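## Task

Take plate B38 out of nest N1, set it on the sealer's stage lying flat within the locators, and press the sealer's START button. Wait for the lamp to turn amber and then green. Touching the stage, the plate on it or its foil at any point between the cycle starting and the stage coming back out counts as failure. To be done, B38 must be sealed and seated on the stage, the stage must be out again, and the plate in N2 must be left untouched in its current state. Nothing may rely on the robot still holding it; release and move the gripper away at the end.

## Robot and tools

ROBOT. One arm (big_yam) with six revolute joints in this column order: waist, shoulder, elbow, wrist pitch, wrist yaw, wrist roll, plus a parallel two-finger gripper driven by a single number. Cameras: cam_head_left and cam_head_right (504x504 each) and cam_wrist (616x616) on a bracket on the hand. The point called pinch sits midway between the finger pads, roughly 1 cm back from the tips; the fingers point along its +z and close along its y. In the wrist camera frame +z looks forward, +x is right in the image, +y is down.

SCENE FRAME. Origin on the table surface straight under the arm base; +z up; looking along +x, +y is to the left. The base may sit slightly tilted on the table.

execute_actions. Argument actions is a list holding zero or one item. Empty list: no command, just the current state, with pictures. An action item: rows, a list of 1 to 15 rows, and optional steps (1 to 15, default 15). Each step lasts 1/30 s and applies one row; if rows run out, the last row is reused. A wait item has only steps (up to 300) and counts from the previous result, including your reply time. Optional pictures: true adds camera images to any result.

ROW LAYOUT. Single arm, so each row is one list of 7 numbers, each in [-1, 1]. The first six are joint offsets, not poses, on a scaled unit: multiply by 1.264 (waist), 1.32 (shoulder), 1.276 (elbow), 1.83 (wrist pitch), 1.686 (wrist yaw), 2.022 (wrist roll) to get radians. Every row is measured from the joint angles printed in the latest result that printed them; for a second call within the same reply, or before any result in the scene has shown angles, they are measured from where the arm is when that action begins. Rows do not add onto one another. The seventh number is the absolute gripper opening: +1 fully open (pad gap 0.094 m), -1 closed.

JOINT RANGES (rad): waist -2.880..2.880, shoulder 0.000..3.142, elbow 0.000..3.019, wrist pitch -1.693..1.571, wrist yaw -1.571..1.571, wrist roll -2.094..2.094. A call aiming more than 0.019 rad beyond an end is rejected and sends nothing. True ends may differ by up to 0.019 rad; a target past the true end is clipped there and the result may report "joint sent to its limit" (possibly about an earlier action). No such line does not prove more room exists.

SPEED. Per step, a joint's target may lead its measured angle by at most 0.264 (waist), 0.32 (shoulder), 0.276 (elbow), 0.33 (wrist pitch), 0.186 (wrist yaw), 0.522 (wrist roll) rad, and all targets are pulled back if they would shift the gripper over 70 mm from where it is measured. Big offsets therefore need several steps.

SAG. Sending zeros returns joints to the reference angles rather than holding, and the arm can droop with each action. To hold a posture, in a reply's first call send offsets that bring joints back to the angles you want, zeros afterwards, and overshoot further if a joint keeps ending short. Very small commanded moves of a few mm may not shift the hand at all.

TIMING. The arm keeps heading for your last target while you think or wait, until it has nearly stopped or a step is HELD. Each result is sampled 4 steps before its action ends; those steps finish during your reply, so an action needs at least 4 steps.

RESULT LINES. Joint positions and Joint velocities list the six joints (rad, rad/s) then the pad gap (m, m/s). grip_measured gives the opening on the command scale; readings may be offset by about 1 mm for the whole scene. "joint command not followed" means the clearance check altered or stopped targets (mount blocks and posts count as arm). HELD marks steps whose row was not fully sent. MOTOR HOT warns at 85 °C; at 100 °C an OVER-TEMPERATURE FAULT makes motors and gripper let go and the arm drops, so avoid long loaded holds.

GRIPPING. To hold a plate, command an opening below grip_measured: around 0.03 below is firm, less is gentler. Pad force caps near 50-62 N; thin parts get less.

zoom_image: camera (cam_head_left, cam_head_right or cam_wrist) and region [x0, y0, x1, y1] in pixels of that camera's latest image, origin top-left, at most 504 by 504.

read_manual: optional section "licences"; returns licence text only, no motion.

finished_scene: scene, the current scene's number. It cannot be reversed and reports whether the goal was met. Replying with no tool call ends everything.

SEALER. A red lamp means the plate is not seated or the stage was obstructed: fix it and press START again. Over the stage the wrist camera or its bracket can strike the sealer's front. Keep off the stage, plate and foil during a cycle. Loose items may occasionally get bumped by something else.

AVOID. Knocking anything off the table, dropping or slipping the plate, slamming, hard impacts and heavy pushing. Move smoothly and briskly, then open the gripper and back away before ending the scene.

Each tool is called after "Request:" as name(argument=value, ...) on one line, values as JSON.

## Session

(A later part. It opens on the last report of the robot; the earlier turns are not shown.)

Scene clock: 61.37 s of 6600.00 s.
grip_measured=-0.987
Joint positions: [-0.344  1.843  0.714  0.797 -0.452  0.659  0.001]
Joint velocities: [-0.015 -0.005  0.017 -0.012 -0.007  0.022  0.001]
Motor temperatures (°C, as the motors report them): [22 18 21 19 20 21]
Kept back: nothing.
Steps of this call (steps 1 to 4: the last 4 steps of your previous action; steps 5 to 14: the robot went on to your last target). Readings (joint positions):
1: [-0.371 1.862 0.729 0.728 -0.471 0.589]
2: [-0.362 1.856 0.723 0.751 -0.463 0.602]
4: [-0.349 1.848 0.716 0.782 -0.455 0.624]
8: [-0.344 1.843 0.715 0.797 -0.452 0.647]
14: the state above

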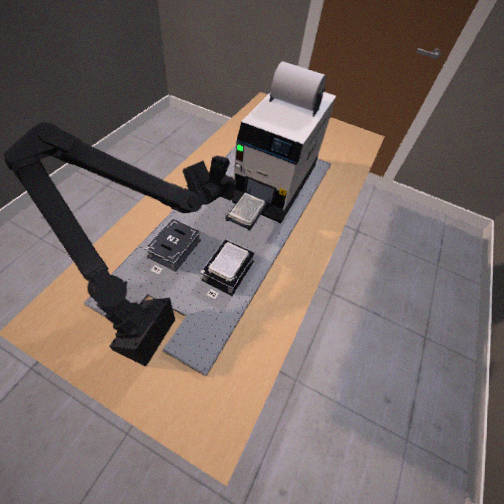

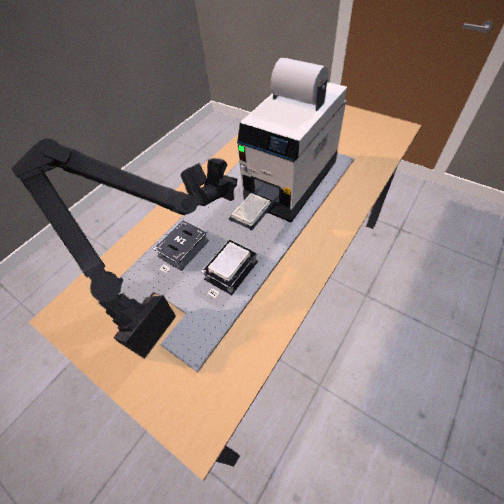

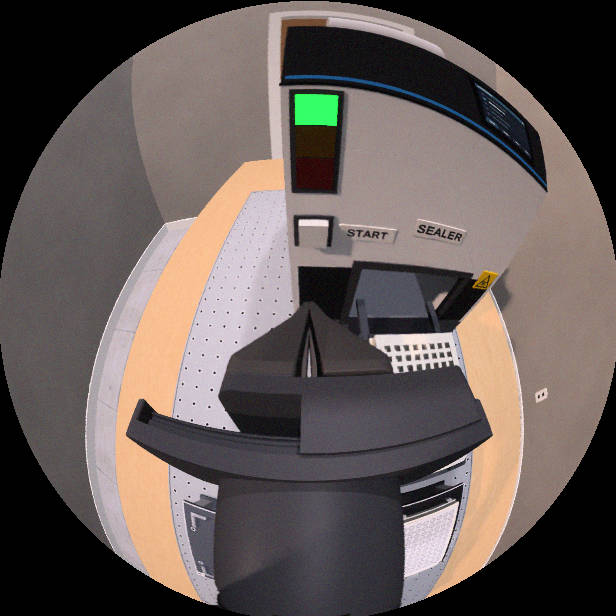

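Request:
zoom_image(camera="cam_wrist", region=[260, 190, 400, 330])

Request:
zoom_image(camera="cam_head_right", region=[210, 140, 300, 240])

Request:
zoom_image(camera="cam_head_left", region=[205, 140, 295, 240])

Region (260, 190, 400, 330) of cam_wrist's 616x616 image, scaled by 3.600, with more detail than that image has.

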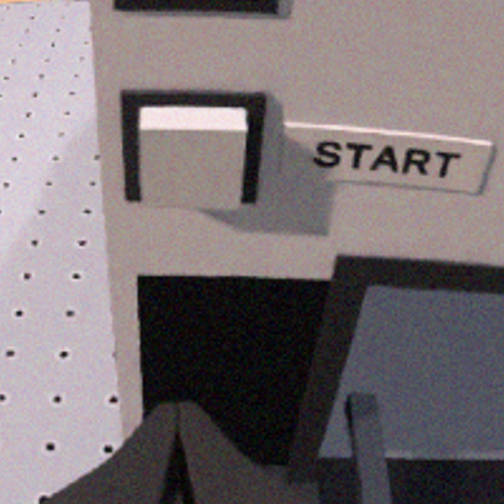

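Region (210, 140, 300, 240) of cam_head_right's 504x504 image, scaled by 5.040, with more detail than that image has; it fills the left 454 columns of this view, and the rest is white.

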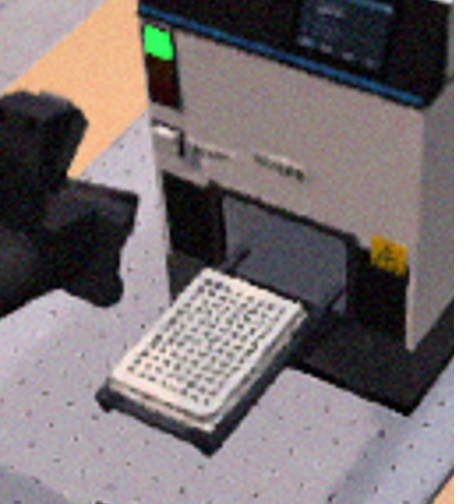

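Region (205, 140, 295, 240) of cam_head_left's 504x504 image, scaled by 5.040, with more detail than that image has; it fills the left 454 columns of this view, and the rest is white.

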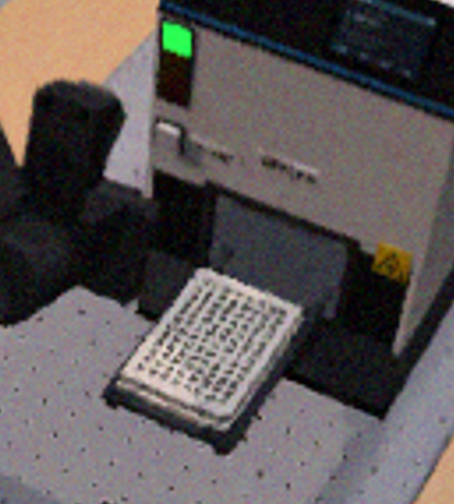

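Request:
execute_actions(actions=[{"rows": [[-0.004,0.006,0.020,-0.005,-0.001,0.002,-1.0],[-0.008,0.009,0.030,-0.008,-0.002,0.002,-1.0],[-0.010,0.011,0.037,-0.012,-0.0025,0.002,-1.0],[-0.0115,0.0125,0.044,-0.0165,-0.003,0.002,-1.0],[-0.013,0.014,0.051,-0.021,-0.0034,0.002,-1.0],[-0.0145,0.0155,0.058,-0.0255,-0.0038,0.002,-1.0],[-0.0155,0.0168,0.065,-0.030,-0.0042,0.002,-1.0],[-0.0165,0.018,0.072,-0.034,-0.0046,0.002,-1.0],[-0.0172,0.0188,0.078,-0.038,-0.0049,0.002,-1.0],[-0.0176,0.0192,0.0824,-0.0409,-0.0051,0.002,-1.0]], "steps": 15}])

Request:
execute_actions(actions=[{"steps": 8}], pictures=true)

Request:
zoom_image(camera="cam_wrist", region=[260, 190, 400, 330])

Scene clock: 63.37 s of 6600.00 s.
grip_measured=-0.987
Joint positions: [-0.348  1.852  0.783  0.739 -0.457  0.663  0.001]
Joint velocities: [-0.044  0.015  0.217 -0.115  0.051 -0.007 -0.   ]
Motor temperatures (°C, as the motors report them): [22 18 20 19 20 21]
Steps of this call (steps 1 to 30: the robot went on to your last target; steps 31 to 49: nothing new was sent; steps 50 to 60: the first 11 steps of this action). Readings (joint positions):
50: [-0.344 1.843 0.714 0.797 -0.452 0.663]
51: [-0.344 1.843 0.714 0.796 -0.452 0.663]
53: [-0.344 1.843 0.720 0.787 -0.453 0.663]
57: [-0.346 1.849 0.754 0.758 -0.456 0.663]
60: the state above

Scene clock: 63.63 s of 6600.00 s.
grip_measured=-0.987
Joint positions: [-0.352  1.852  0.794  0.733 -0.457  0.663  0.001]
Joint velocities: [-0.015 -0.005 -0.027  0.002  0.051 -0.081 -0.001]
Motor temperatures (°C, as the motors report them): [22 18 20 19 20 21]
Kept back: nothing.
Steps of this call (steps 1 to 4: the last 4 steps of your previous action; steps 5 to 8: the robot went on to your last target). Readings (joint positions):
1: [-0.349 1.852 0.789 0.737 -0.457 0.663]
2: [-0.351 1.852 0.792 0.736 -0.457 0.663]
4: [-0.352 1.852 0.794 0.735 -0.457 0.663]
8: the state above

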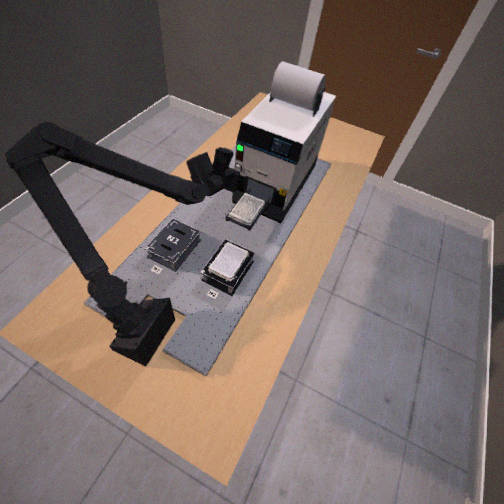

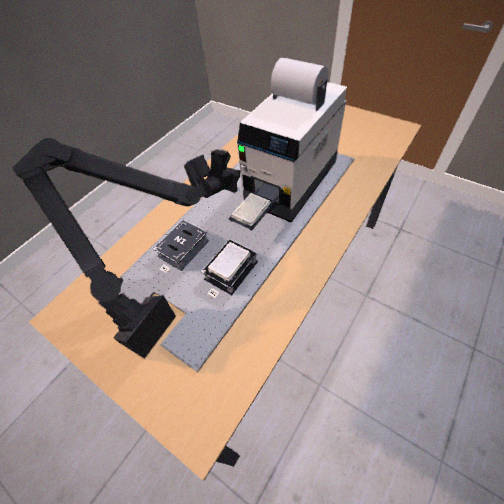

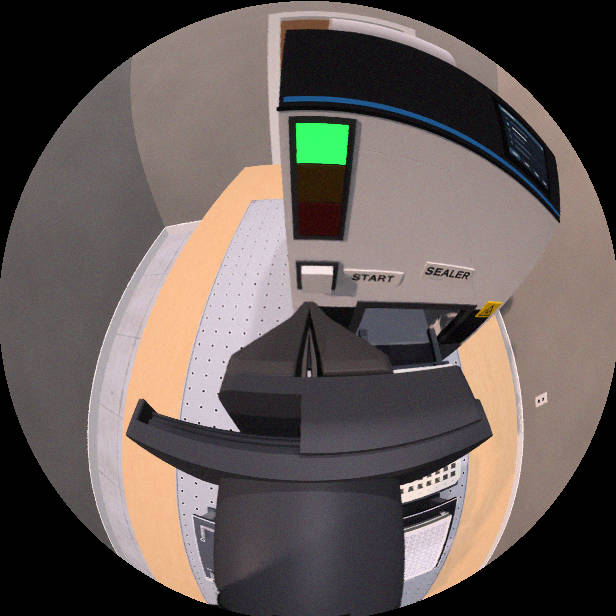

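Region (260, 190, 400, 330) of cam_wrist's 616x616 image, scaled by 3.600, with more detail than that image has.

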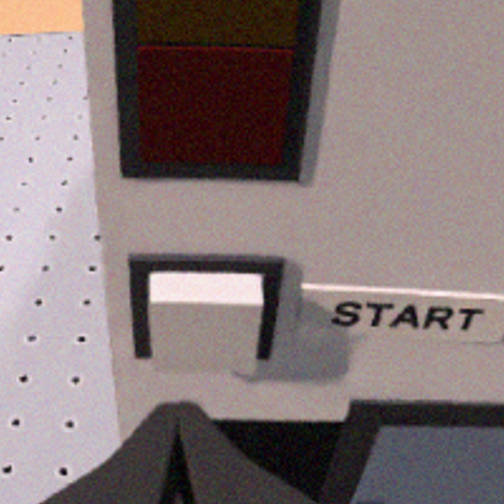

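Request:
execute_actions(actions=[{"rows": [[-0.006,0.015,0.021,-0.006,-0.002,0.0,-1.0],[-0.006,0.018,0.024,-0.007,-0.0023,0.0,-1.0],[-0.006,0.021,0.028,-0.008,-0.0026,0.0,-1.0],[-0.006,0.0245,0.033,-0.009,-0.003,0.0,-1.0],[-0.006,0.028,0.038,-0.010,-0.0033,0.0,-1.0],[-0.006,0.031,0.043,-0.011,-0.0036,0.0,-1.0],[-0.006,0.034,0.048,-0.012,-0.004,0.0,-1.0],[-0.006,0.0365,0.0525,-0.013,-0.0043,0.0,-1.0],[-0.006,0.0385,0.0565,-0.014,-0.0046,0.0,-1.0],[-0.006,0.040,0.060,-0.0145,-0.0049,0.0,-1.0],[-0.006,0.041,0.063,-0.015,-0.0049,0.0,-1.0],[-0.006,0.0418,0.0655,-0.0156,-0.0049,0.0,-1.0],[-0.006,0.0418,0.0672,-0.0156,-0.0049,0.0,-1.0]], "steps": 15}])

Request:
execute_actions(actions=[{"steps": 8}], pictures=true)

Scene clock: 65.27 s of 6600.00 s.
grip_measured=-0.987
Joint positions: [-0.352  1.89   0.832  0.717 -0.463  0.663  0.001]
Joint velocities: [ 0.015  0.063  0.12  -0.037 -0.081 -0.037  0.   ]
Motor temperatures (°C, as the motors report them): [22 18 21 19 20 21]
Steps of this call (steps 1 to 30: the robot went on to your last target; steps 31 to 38: nothing new was sent; steps 39 to 49: the first 11 steps of this action). Readings (joint positions):
39: [-0.352 1.853 0.794 0.732 -0.457 0.663]
40: [-0.352 1.853 0.794 0.732 -0.457 0.663]
42: [-0.352 1.857 0.796 0.730 -0.458 0.663]
46: [-0.352 1.876 0.815 0.722 -0.461 0.663]
49: the state above

Scene clock: 65.53 s of 6600.00 s.
grip_measured=-0.987
Joint positions: [-0.352  1.892  0.837  0.714 -0.465  0.663  0.001]
Joint velocities: [ 0.005 -0.015  0.012 -0.002  0.081  0.022 -0.   ]
Motor temperatures (°C, as the motors report them): [22 18 21 19 20 21]
Kept back: nothing.
Steps of this call (steps 1 to 4: the last 4 steps of your previous action; steps 5 to 8: the robot went on to your last target). Readings (joint positions):
1: [-0.352 1.891 0.835 0.715 -0.464 0.663]
2: [-0.352 1.892 0.837 0.715 -0.465 0.663]
4: [-0.352 1.892 0.837 0.714 -0.465 0.663]
8: the state above

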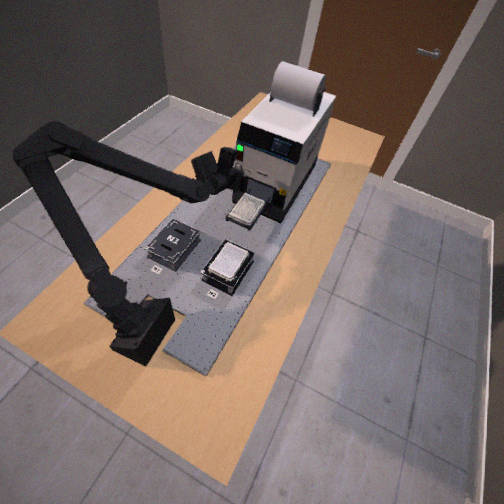

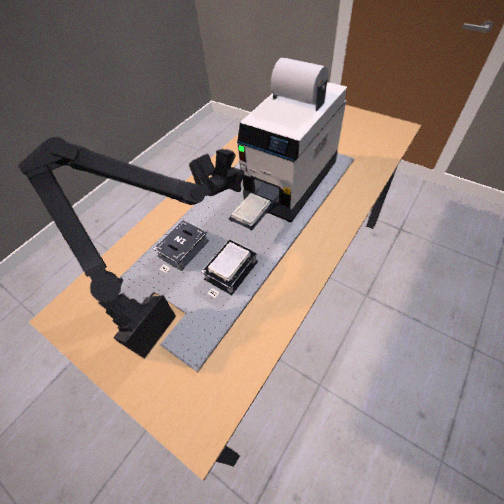

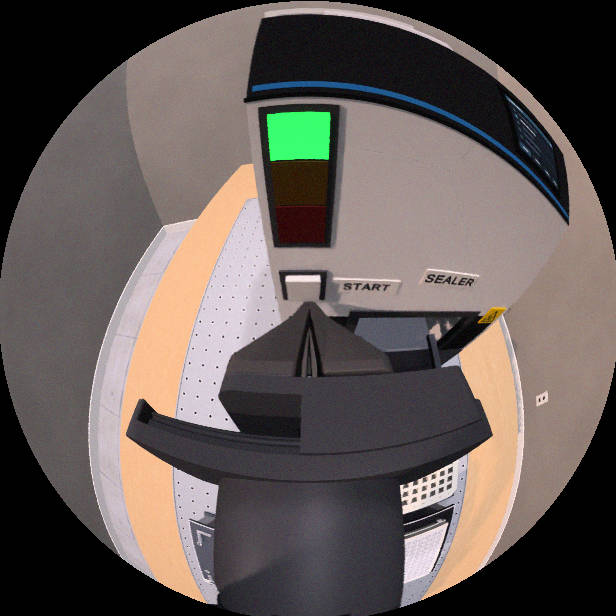

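Request:
zoom_image(camera="cam_wrist", region=[260, 240, 360, 340])

Region (260, 240, 360, 340) of cam_wrist's 616x616 image, scaled by 5.040, with more detail than that image has.

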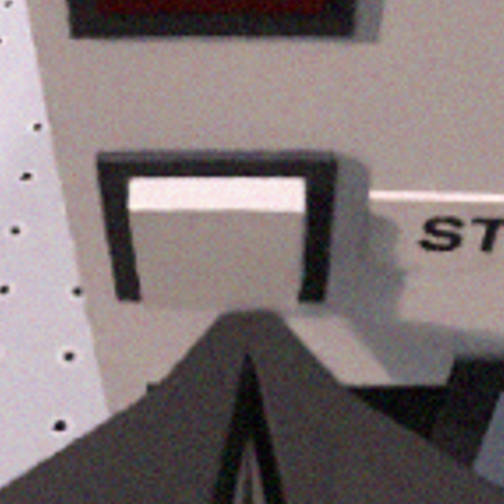

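Request:
execute_actions(actions=[{"rows": [[-0.006,0.006,0.034,-0.004,0.0,0.0,-1.0],[-0.006,0.0,0.035,-0.002,0.0,0.0,-1.0],[-0.006,-0.003,0.036,0.0,0.0,0.0,-1.0],[-0.006,-0.005,0.038,0.0,0.0,0.0,-1.0],[-0.006,-0.007,0.040,0.0,0.0,0.0,-1.0],[-0.006,-0.008,0.042,0.0,0.0,0.0,-1.0],[-0.006,-0.009,0.044,0.0,0.0,0.0,-1.0],[-0.006,-0.009,0.046,0.0,0.0,0.0,-1.0],[-0.006,-0.009,0.048,0.0,0.0,0.0,-1.0]], "steps": 15}], pictures=true)

Scene clock: 66.20 s of 6600.00 s.
grip_measured=-0.987
Joint positions: [-0.352  1.892  0.84   0.714 -0.465  0.663  0.001]
Joint velocities: [ 0.005 -0.024 -0.007 -0.022 -0.037 -0.007 -0.   ]
Motor temperatures (°C, as the motors report them): [22 18 21 19 20 21]
Steps of this call (steps 1 to 9: the robot went on to your last target; steps 10 to 20: the first 11 steps of this action). Readings (joint positions):
10: [-0.352 1.892 0.837 0.714 -0.465 0.663]
11: [-0.352 1.892 0.837 0.714 -0.465 0.663]
13: [-0.352 1.892 0.837 0.714 -0.465 0.663]
17: [-0.352 1.892 0.838 0.714 -0.465 0.663]
20: the state above

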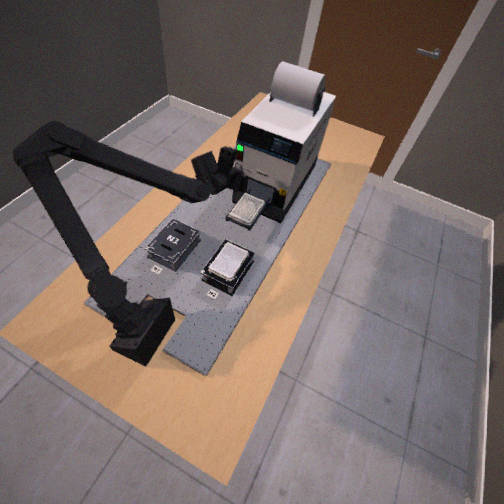

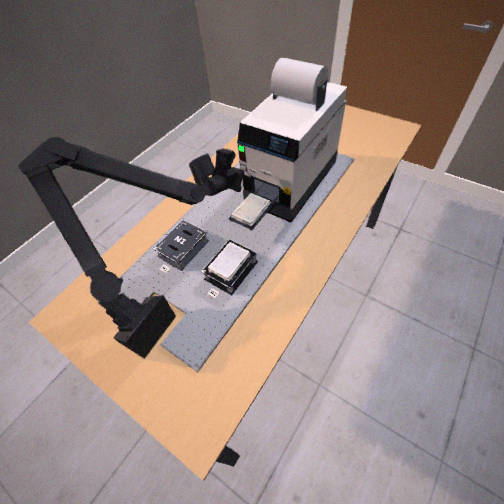

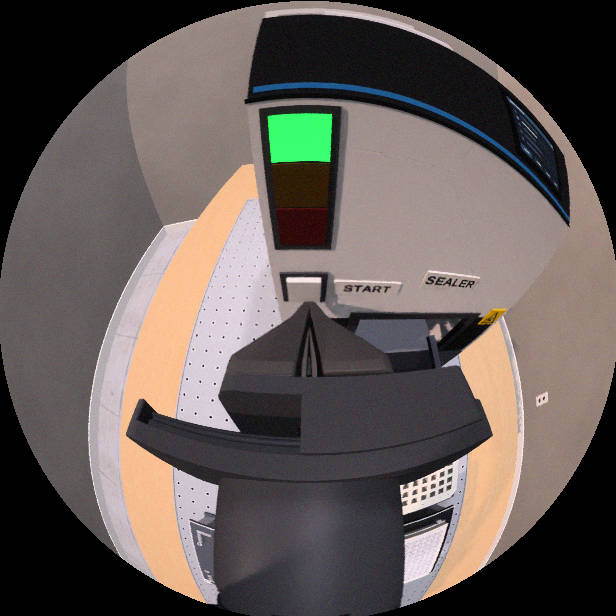

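Request:
execute_actions(actions=[])

Request:
zoom_image(camera="cam_wrist", region=[260, 240, 360, 340])

Scene clock: 66.33 s of 6600.00 s.
grip_measured=-0.987
Joint positions: [-0.352  1.892  0.84   0.714 -0.465  0.663  0.001]
Joint velocities: [-0.015 -0.024  0.017 -0.012 -0.051 -0.095  0.   ]
Motor temperatures (°C, as the motors report them): [22 18 21 19 20 21]
Kept back: nothing.
Steps of this call (steps 1 to 4: the last 4 steps of your previous action). Readings (joint positions):
1: [-0.352 1.892 0.840 0.714 -0.465 0.663]
2: [-0.352 1.892 0.840 0.714 -0.465 0.663]
4: the state above

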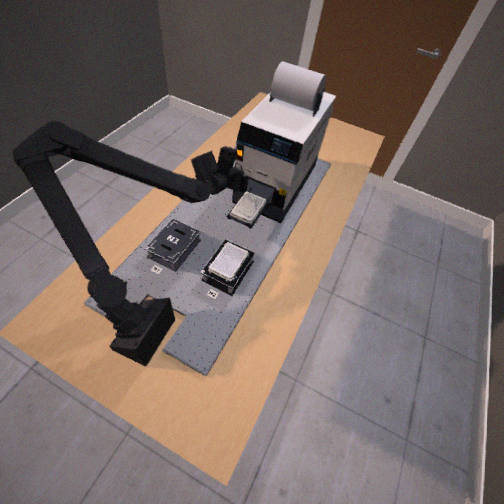

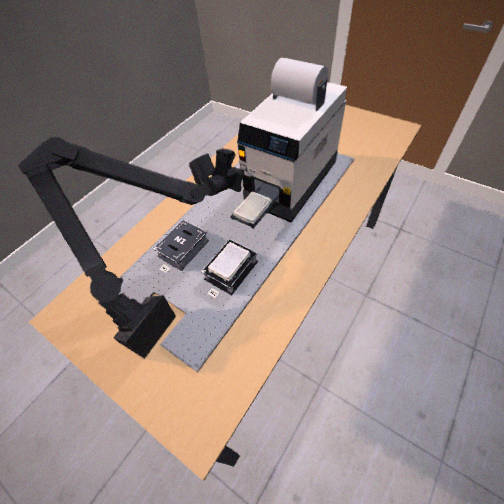

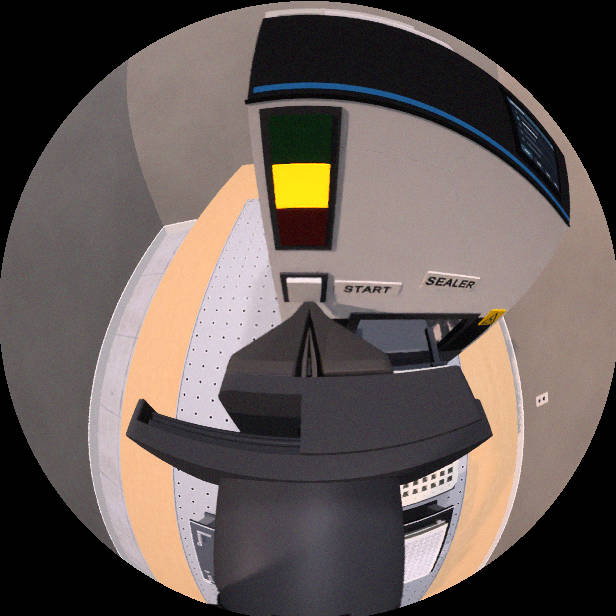

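Region (260, 240, 360, 340) of cam_wrist's 616x616 image, scaled by 5.040, with more detail than that image has.

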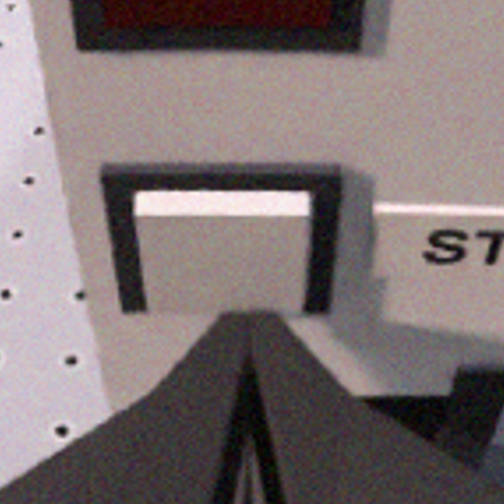

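Request:
execute_actions(actions=[{"rows": [[-0.004,-0.006,0.028,0.0,0.0,0.0,-1.0],[-0.004,-0.006,0.010,0.0,0.0,0.0,-1.0],[-0.004,-0.010,-0.006,0.0,0.0,0.0,-1.0],[-0.004,-0.018,-0.018,0.0,0.0,0.0,-1.0],[-0.004,-0.030,-0.032,0.0,0.0,0.0,-1.0],[-0.004,-0.045,-0.048,0.0,0.0,0.0,-1.0],[-0.004,-0.062,-0.065,0.0,0.0,0.0,-1.0],[-0.004,-0.080,-0.083,0.0,0.0,0.0,-1.0],[-0.004,-0.098,-0.101,0.0,0.0,0.0,-1.0],[-0.004,-0.115,-0.118,0.0,0.0,0.0,-1.0],[-0.004,-0.130,-0.133,0.0,0.0,0.0,-1.0],[-0.004,-0.142,-0.145,0.0,0.0,0.0,-1.0],[-0.004,-0.151,-0.154,0.0,0.0,0.0,-1.0],[-0.004,-0.157,-0.160,0.0,0.0,0.0,-1.0],[-0.004,-0.160,-0.163,0.0,0.0,0.0,-1.0]], "steps": 15}])

Request:
execute_actions(actions=[{"steps": 30}], pictures=true)

Scene clock: 67.10 s of 6600.00 s.
grip_measured=-0.987
Joint positions: [-0.352  1.778  0.707  0.714 -0.465  0.663  0.001]
Joint velocities: [ 0.005 -0.767 -0.642  0.007  0.037 -0.066 -0.   ]
Motor temperatures (°C, as the motors report them): [22 18 21 19 20 21]
Steps of this call (steps 1 to 12: the robot went on to your last target; steps 13 to 23: the first 11 steps of this action). Readings (joint positions):
13: [-0.352 1.892 0.840 0.714 -0.465 0.663]
14: [-0.352 1.892 0.840 0.714 -0.465 0.663]
16: [-0.352 1.889 0.834 0.714 -0.465 0.663]
20: [-0.352 1.848 0.778 0.714 -0.465 0.663]
23: the state above

Scene clock: 68.10 s of 6600.00 s.
grip_measured=-0.987
Joint positions: [-0.352  1.671  0.636  0.714 -0.465  0.663  0.001]
Joint velocities: [-0.005 -0.005 -0.007  0.012 -0.007  0.037 -0.001]
Motor temperatures (°C, as the motors report them): [22 18 21 19 20 21]
Kept back: nothing.
Steps of this call (steps 1 to 4: the last 4 steps of your previous action; steps 5 to 30: the robot went on to your last target). Readings (joint positions):
1: [-0.352 1.753 0.685 0.714 -0.465 0.663]
2: [-0.352 1.729 0.667 0.714 -0.465 0.663]
4: [-0.352 1.691 0.644 0.714 -0.465 0.663]
8: [-0.352 1.670 0.637 0.714 -0.465 0.663]
30: the state above
The arm was judged still, so your last target was given up. Only a new action makes it travel on or press farther. Fingers that are still opening or closing keep moving.

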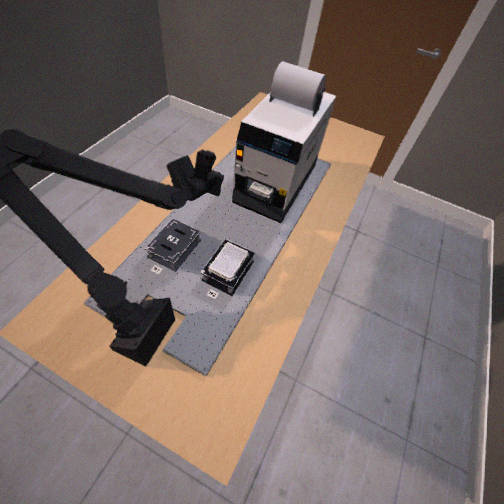

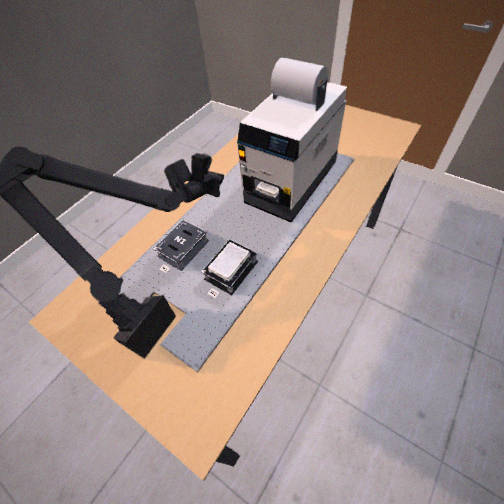

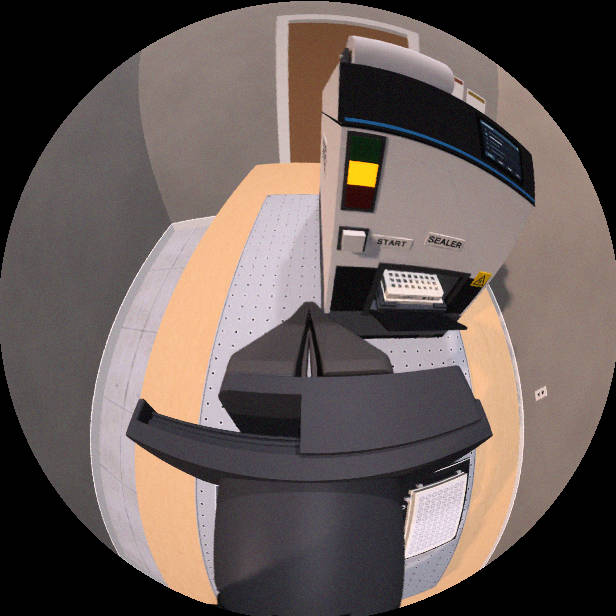

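Request:
execute_actions(actions=[{"rows": [[0.0,-0.006,-0.006,0.0,0.0,0.0,-1.0],[0.0,-0.013,-0.013,0.0,0.0,0.0,-1.0],[0.0,-0.023,-0.023,0.0,0.0,0.0,-1.0],[0.0,-0.036,-0.035,0.0,0.0,0.0,-1.0],[0.0,-0.051,-0.048,0.0,0.0,0.0,-1.0],[0.0,-0.067,-0.062,0.0,0.0,0.0,-1.0],[0.0,-0.084,-0.077,0.0,0.0,0.0,-1.0],[0.0,-0.101,-0.092,0.0,0.0,0.0,-1.0],[0.0,-0.117,-0.106,0.0,0.0,0.0,-1.0],[0.0,-0.132,-0.119,0.0,0.0,0.0,-1.0],[0.0,-0.145,-0.130,0.0,0.0,0.0,-1.0],[0.0,-0.155,-0.139,0.0,0.0,0.0,-1.0],[0.0,-0.163,-0.145,0.0,0.0,0.0,-1.0],[0.0,-0.168,-0.149,0.0,0.0,0.0,-1.0],[0.0,-0.170,-0.150,0.0,0.0,0.0,-1.0]], "steps": 15}])

Request:
execute_actions(actions=[{"steps": 60}], pictures=true)

Scene clock: 68.97 s of 6600.00 s.
grip_measured=-0.987
Joint positions: [-0.352  1.522  0.497  0.714 -0.465  0.663  0.001]
Joint velocities: [ 0.005 -0.718 -0.466 -0.002 -0.037 -0.037 -0.001]
Motor temperatures (°C, as the motors report them): [22 18 21 19 20 21]
Steps of this call (steps 1 to 15: nothing new was sent; steps 16 to 26: the first 11 steps of this action). Readings (joint positions):
16: [-0.352 1.671 0.636 0.714 -0.465 0.663]
17: [-0.352 1.670 0.635 0.714 -0.465 0.663]
19: [-0.352 1.661 0.623 0.714 -0.465 0.663]
23: [-0.352 1.596 0.555 0.714 -0.465 0.663]
26: the state above

Scene clock: 70.97 s of 6600.00 s.
grip_measured=-0.987
Joint positions: [-0.352  1.44   0.449  0.714 -0.465  0.663  0.001]
Joint velocities: [-0.015 -0.005 -0.017 -0.017 -0.051 -0.022  0.   ]
Motor temperatures (°C, as the motors report them): [22 18 21 19 20 21]
Kept back: nothing.
Steps of this call (steps 1 to 4: the last 4 steps of your previous action; steps 5 to 30: the robot went on to your last target; steps 31 to 60: nothing new was sent). Readings (joint positions):
1: [-0.352 1.499 0.482 0.714 -0.465 0.663]
2: [-0.352 1.479 0.469 0.714 -0.465 0.663]
4: [-0.352 1.450 0.453 0.714 -0.465 0.663]
8: [-0.352 1.440 0.449 0.714 -0.465 0.663]
60: the state above
The arm was judged still, so your last target was given up. Only a new action makes it travel on or press farther. Fingers that are still opening or closing keep moving.

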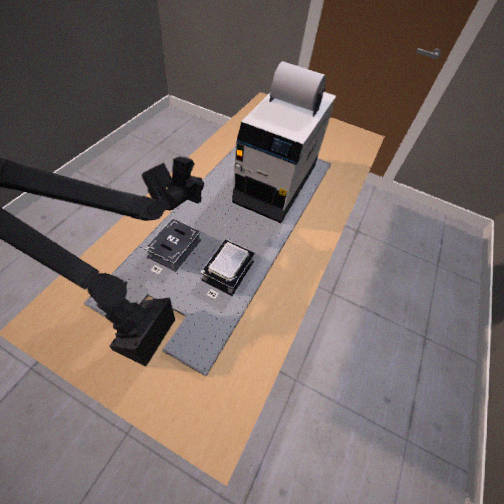

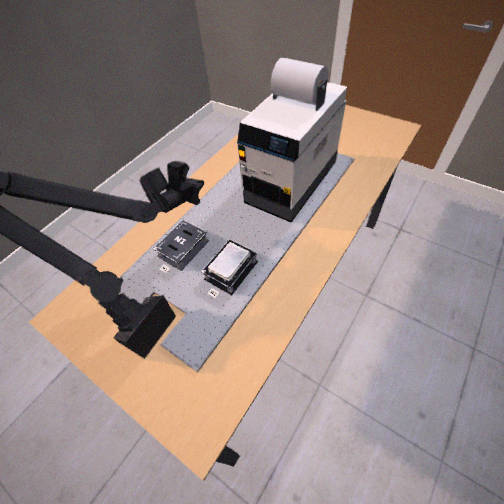

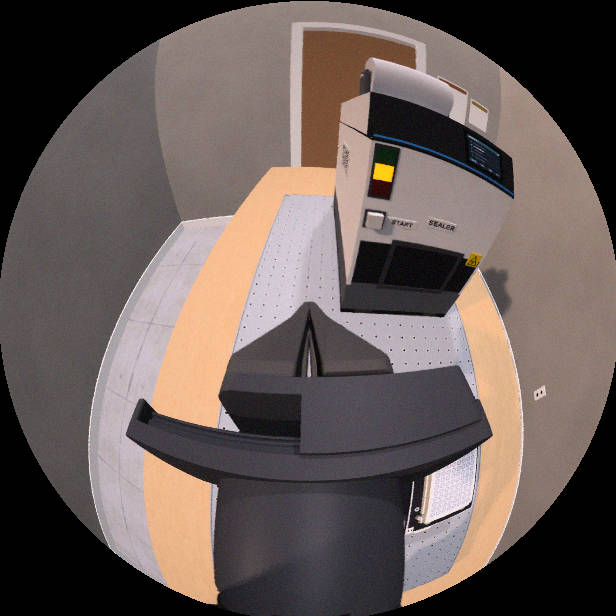

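Request:
execute_actions(actions=[{"steps": 90}], pictures=true)

Scene clock: 73.97 s of 6600.00 s.
grip_measured=-0.987
Joint positions: [-0.352  1.44   0.449  0.714 -0.465  0.663  0.001]
Joint velocities: [ 0.005 -0.005 -0.017 -0.022 -0.022 -0.022 -0.   ]
Motor temperatures (°C, as the motors report them): [22 18 20 19 20 21]
Kept back: nothing.
Steps of this call (steps 1 to 90: nothing new was sent). Readings (joint positions):
1: [-0.352 1.440 0.449 0.714 -0.465 0.663]
2: [-0.352 1.440 0.449 0.714 -0.465 0.663]
4: [-0.352 1.440 0.449 0.714 -0.465 0.663]
8: [-0.352 1.440 0.449 0.714 -0.465 0.663]
90: the state above

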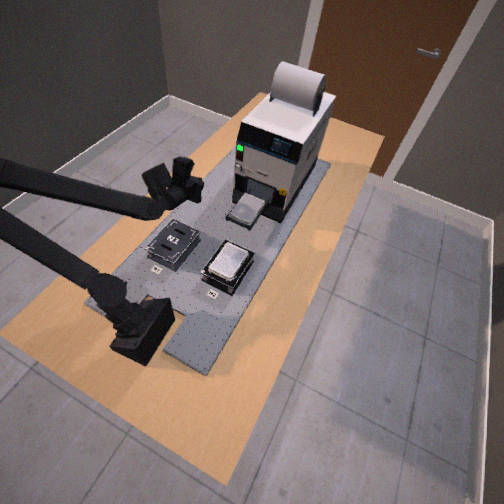

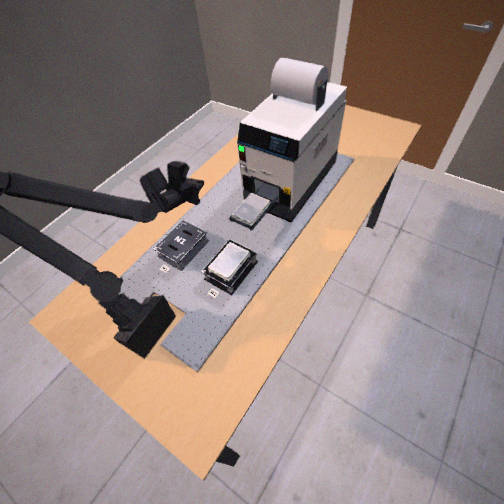

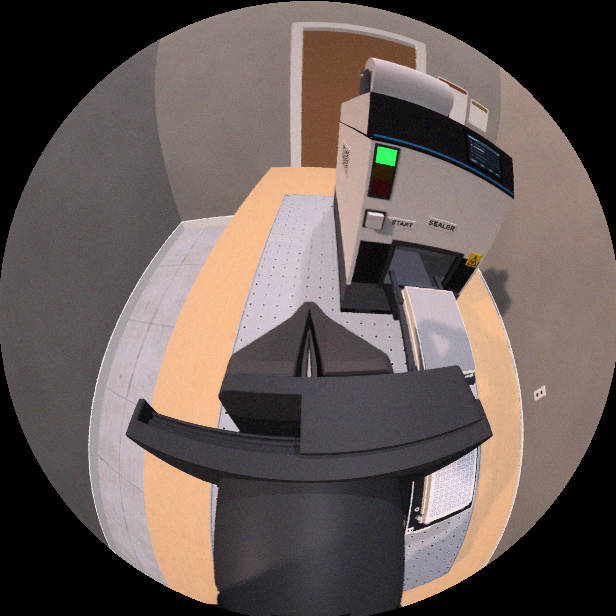

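Request:
zoom_image(camera="cam_head_right", region=[140, 130, 320, 310])

Request:
zoom_image(camera="cam_head_left", region=[130, 130, 310, 310])

Region (140, 130, 320, 310) of cam_head_right's 504x504 image, scaled by 2.800, with more detail than that image has.

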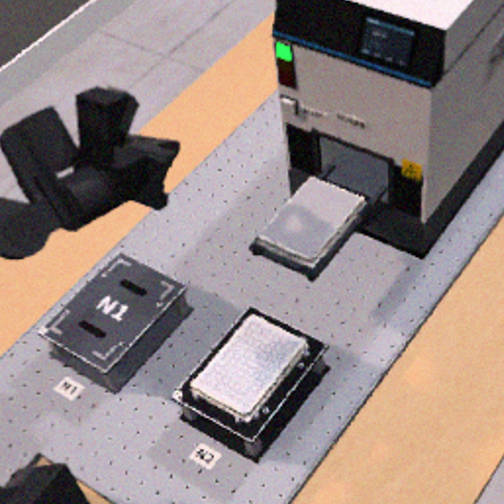

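Region (130, 130, 310, 310) of cam_head_left's 504x504 image, scaled by 2.800, with more detail than that image has.

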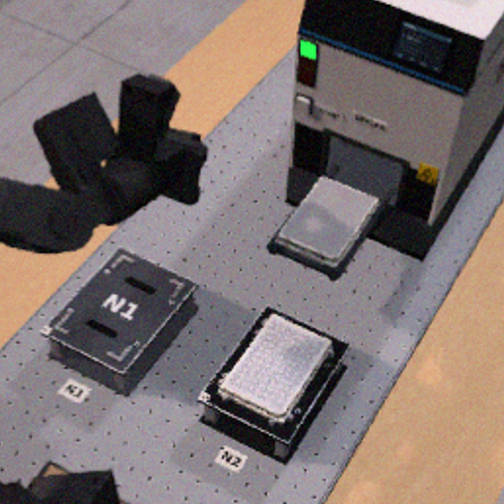

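Request:
finished_scene(scene=1)

The scene is finished: the task was done.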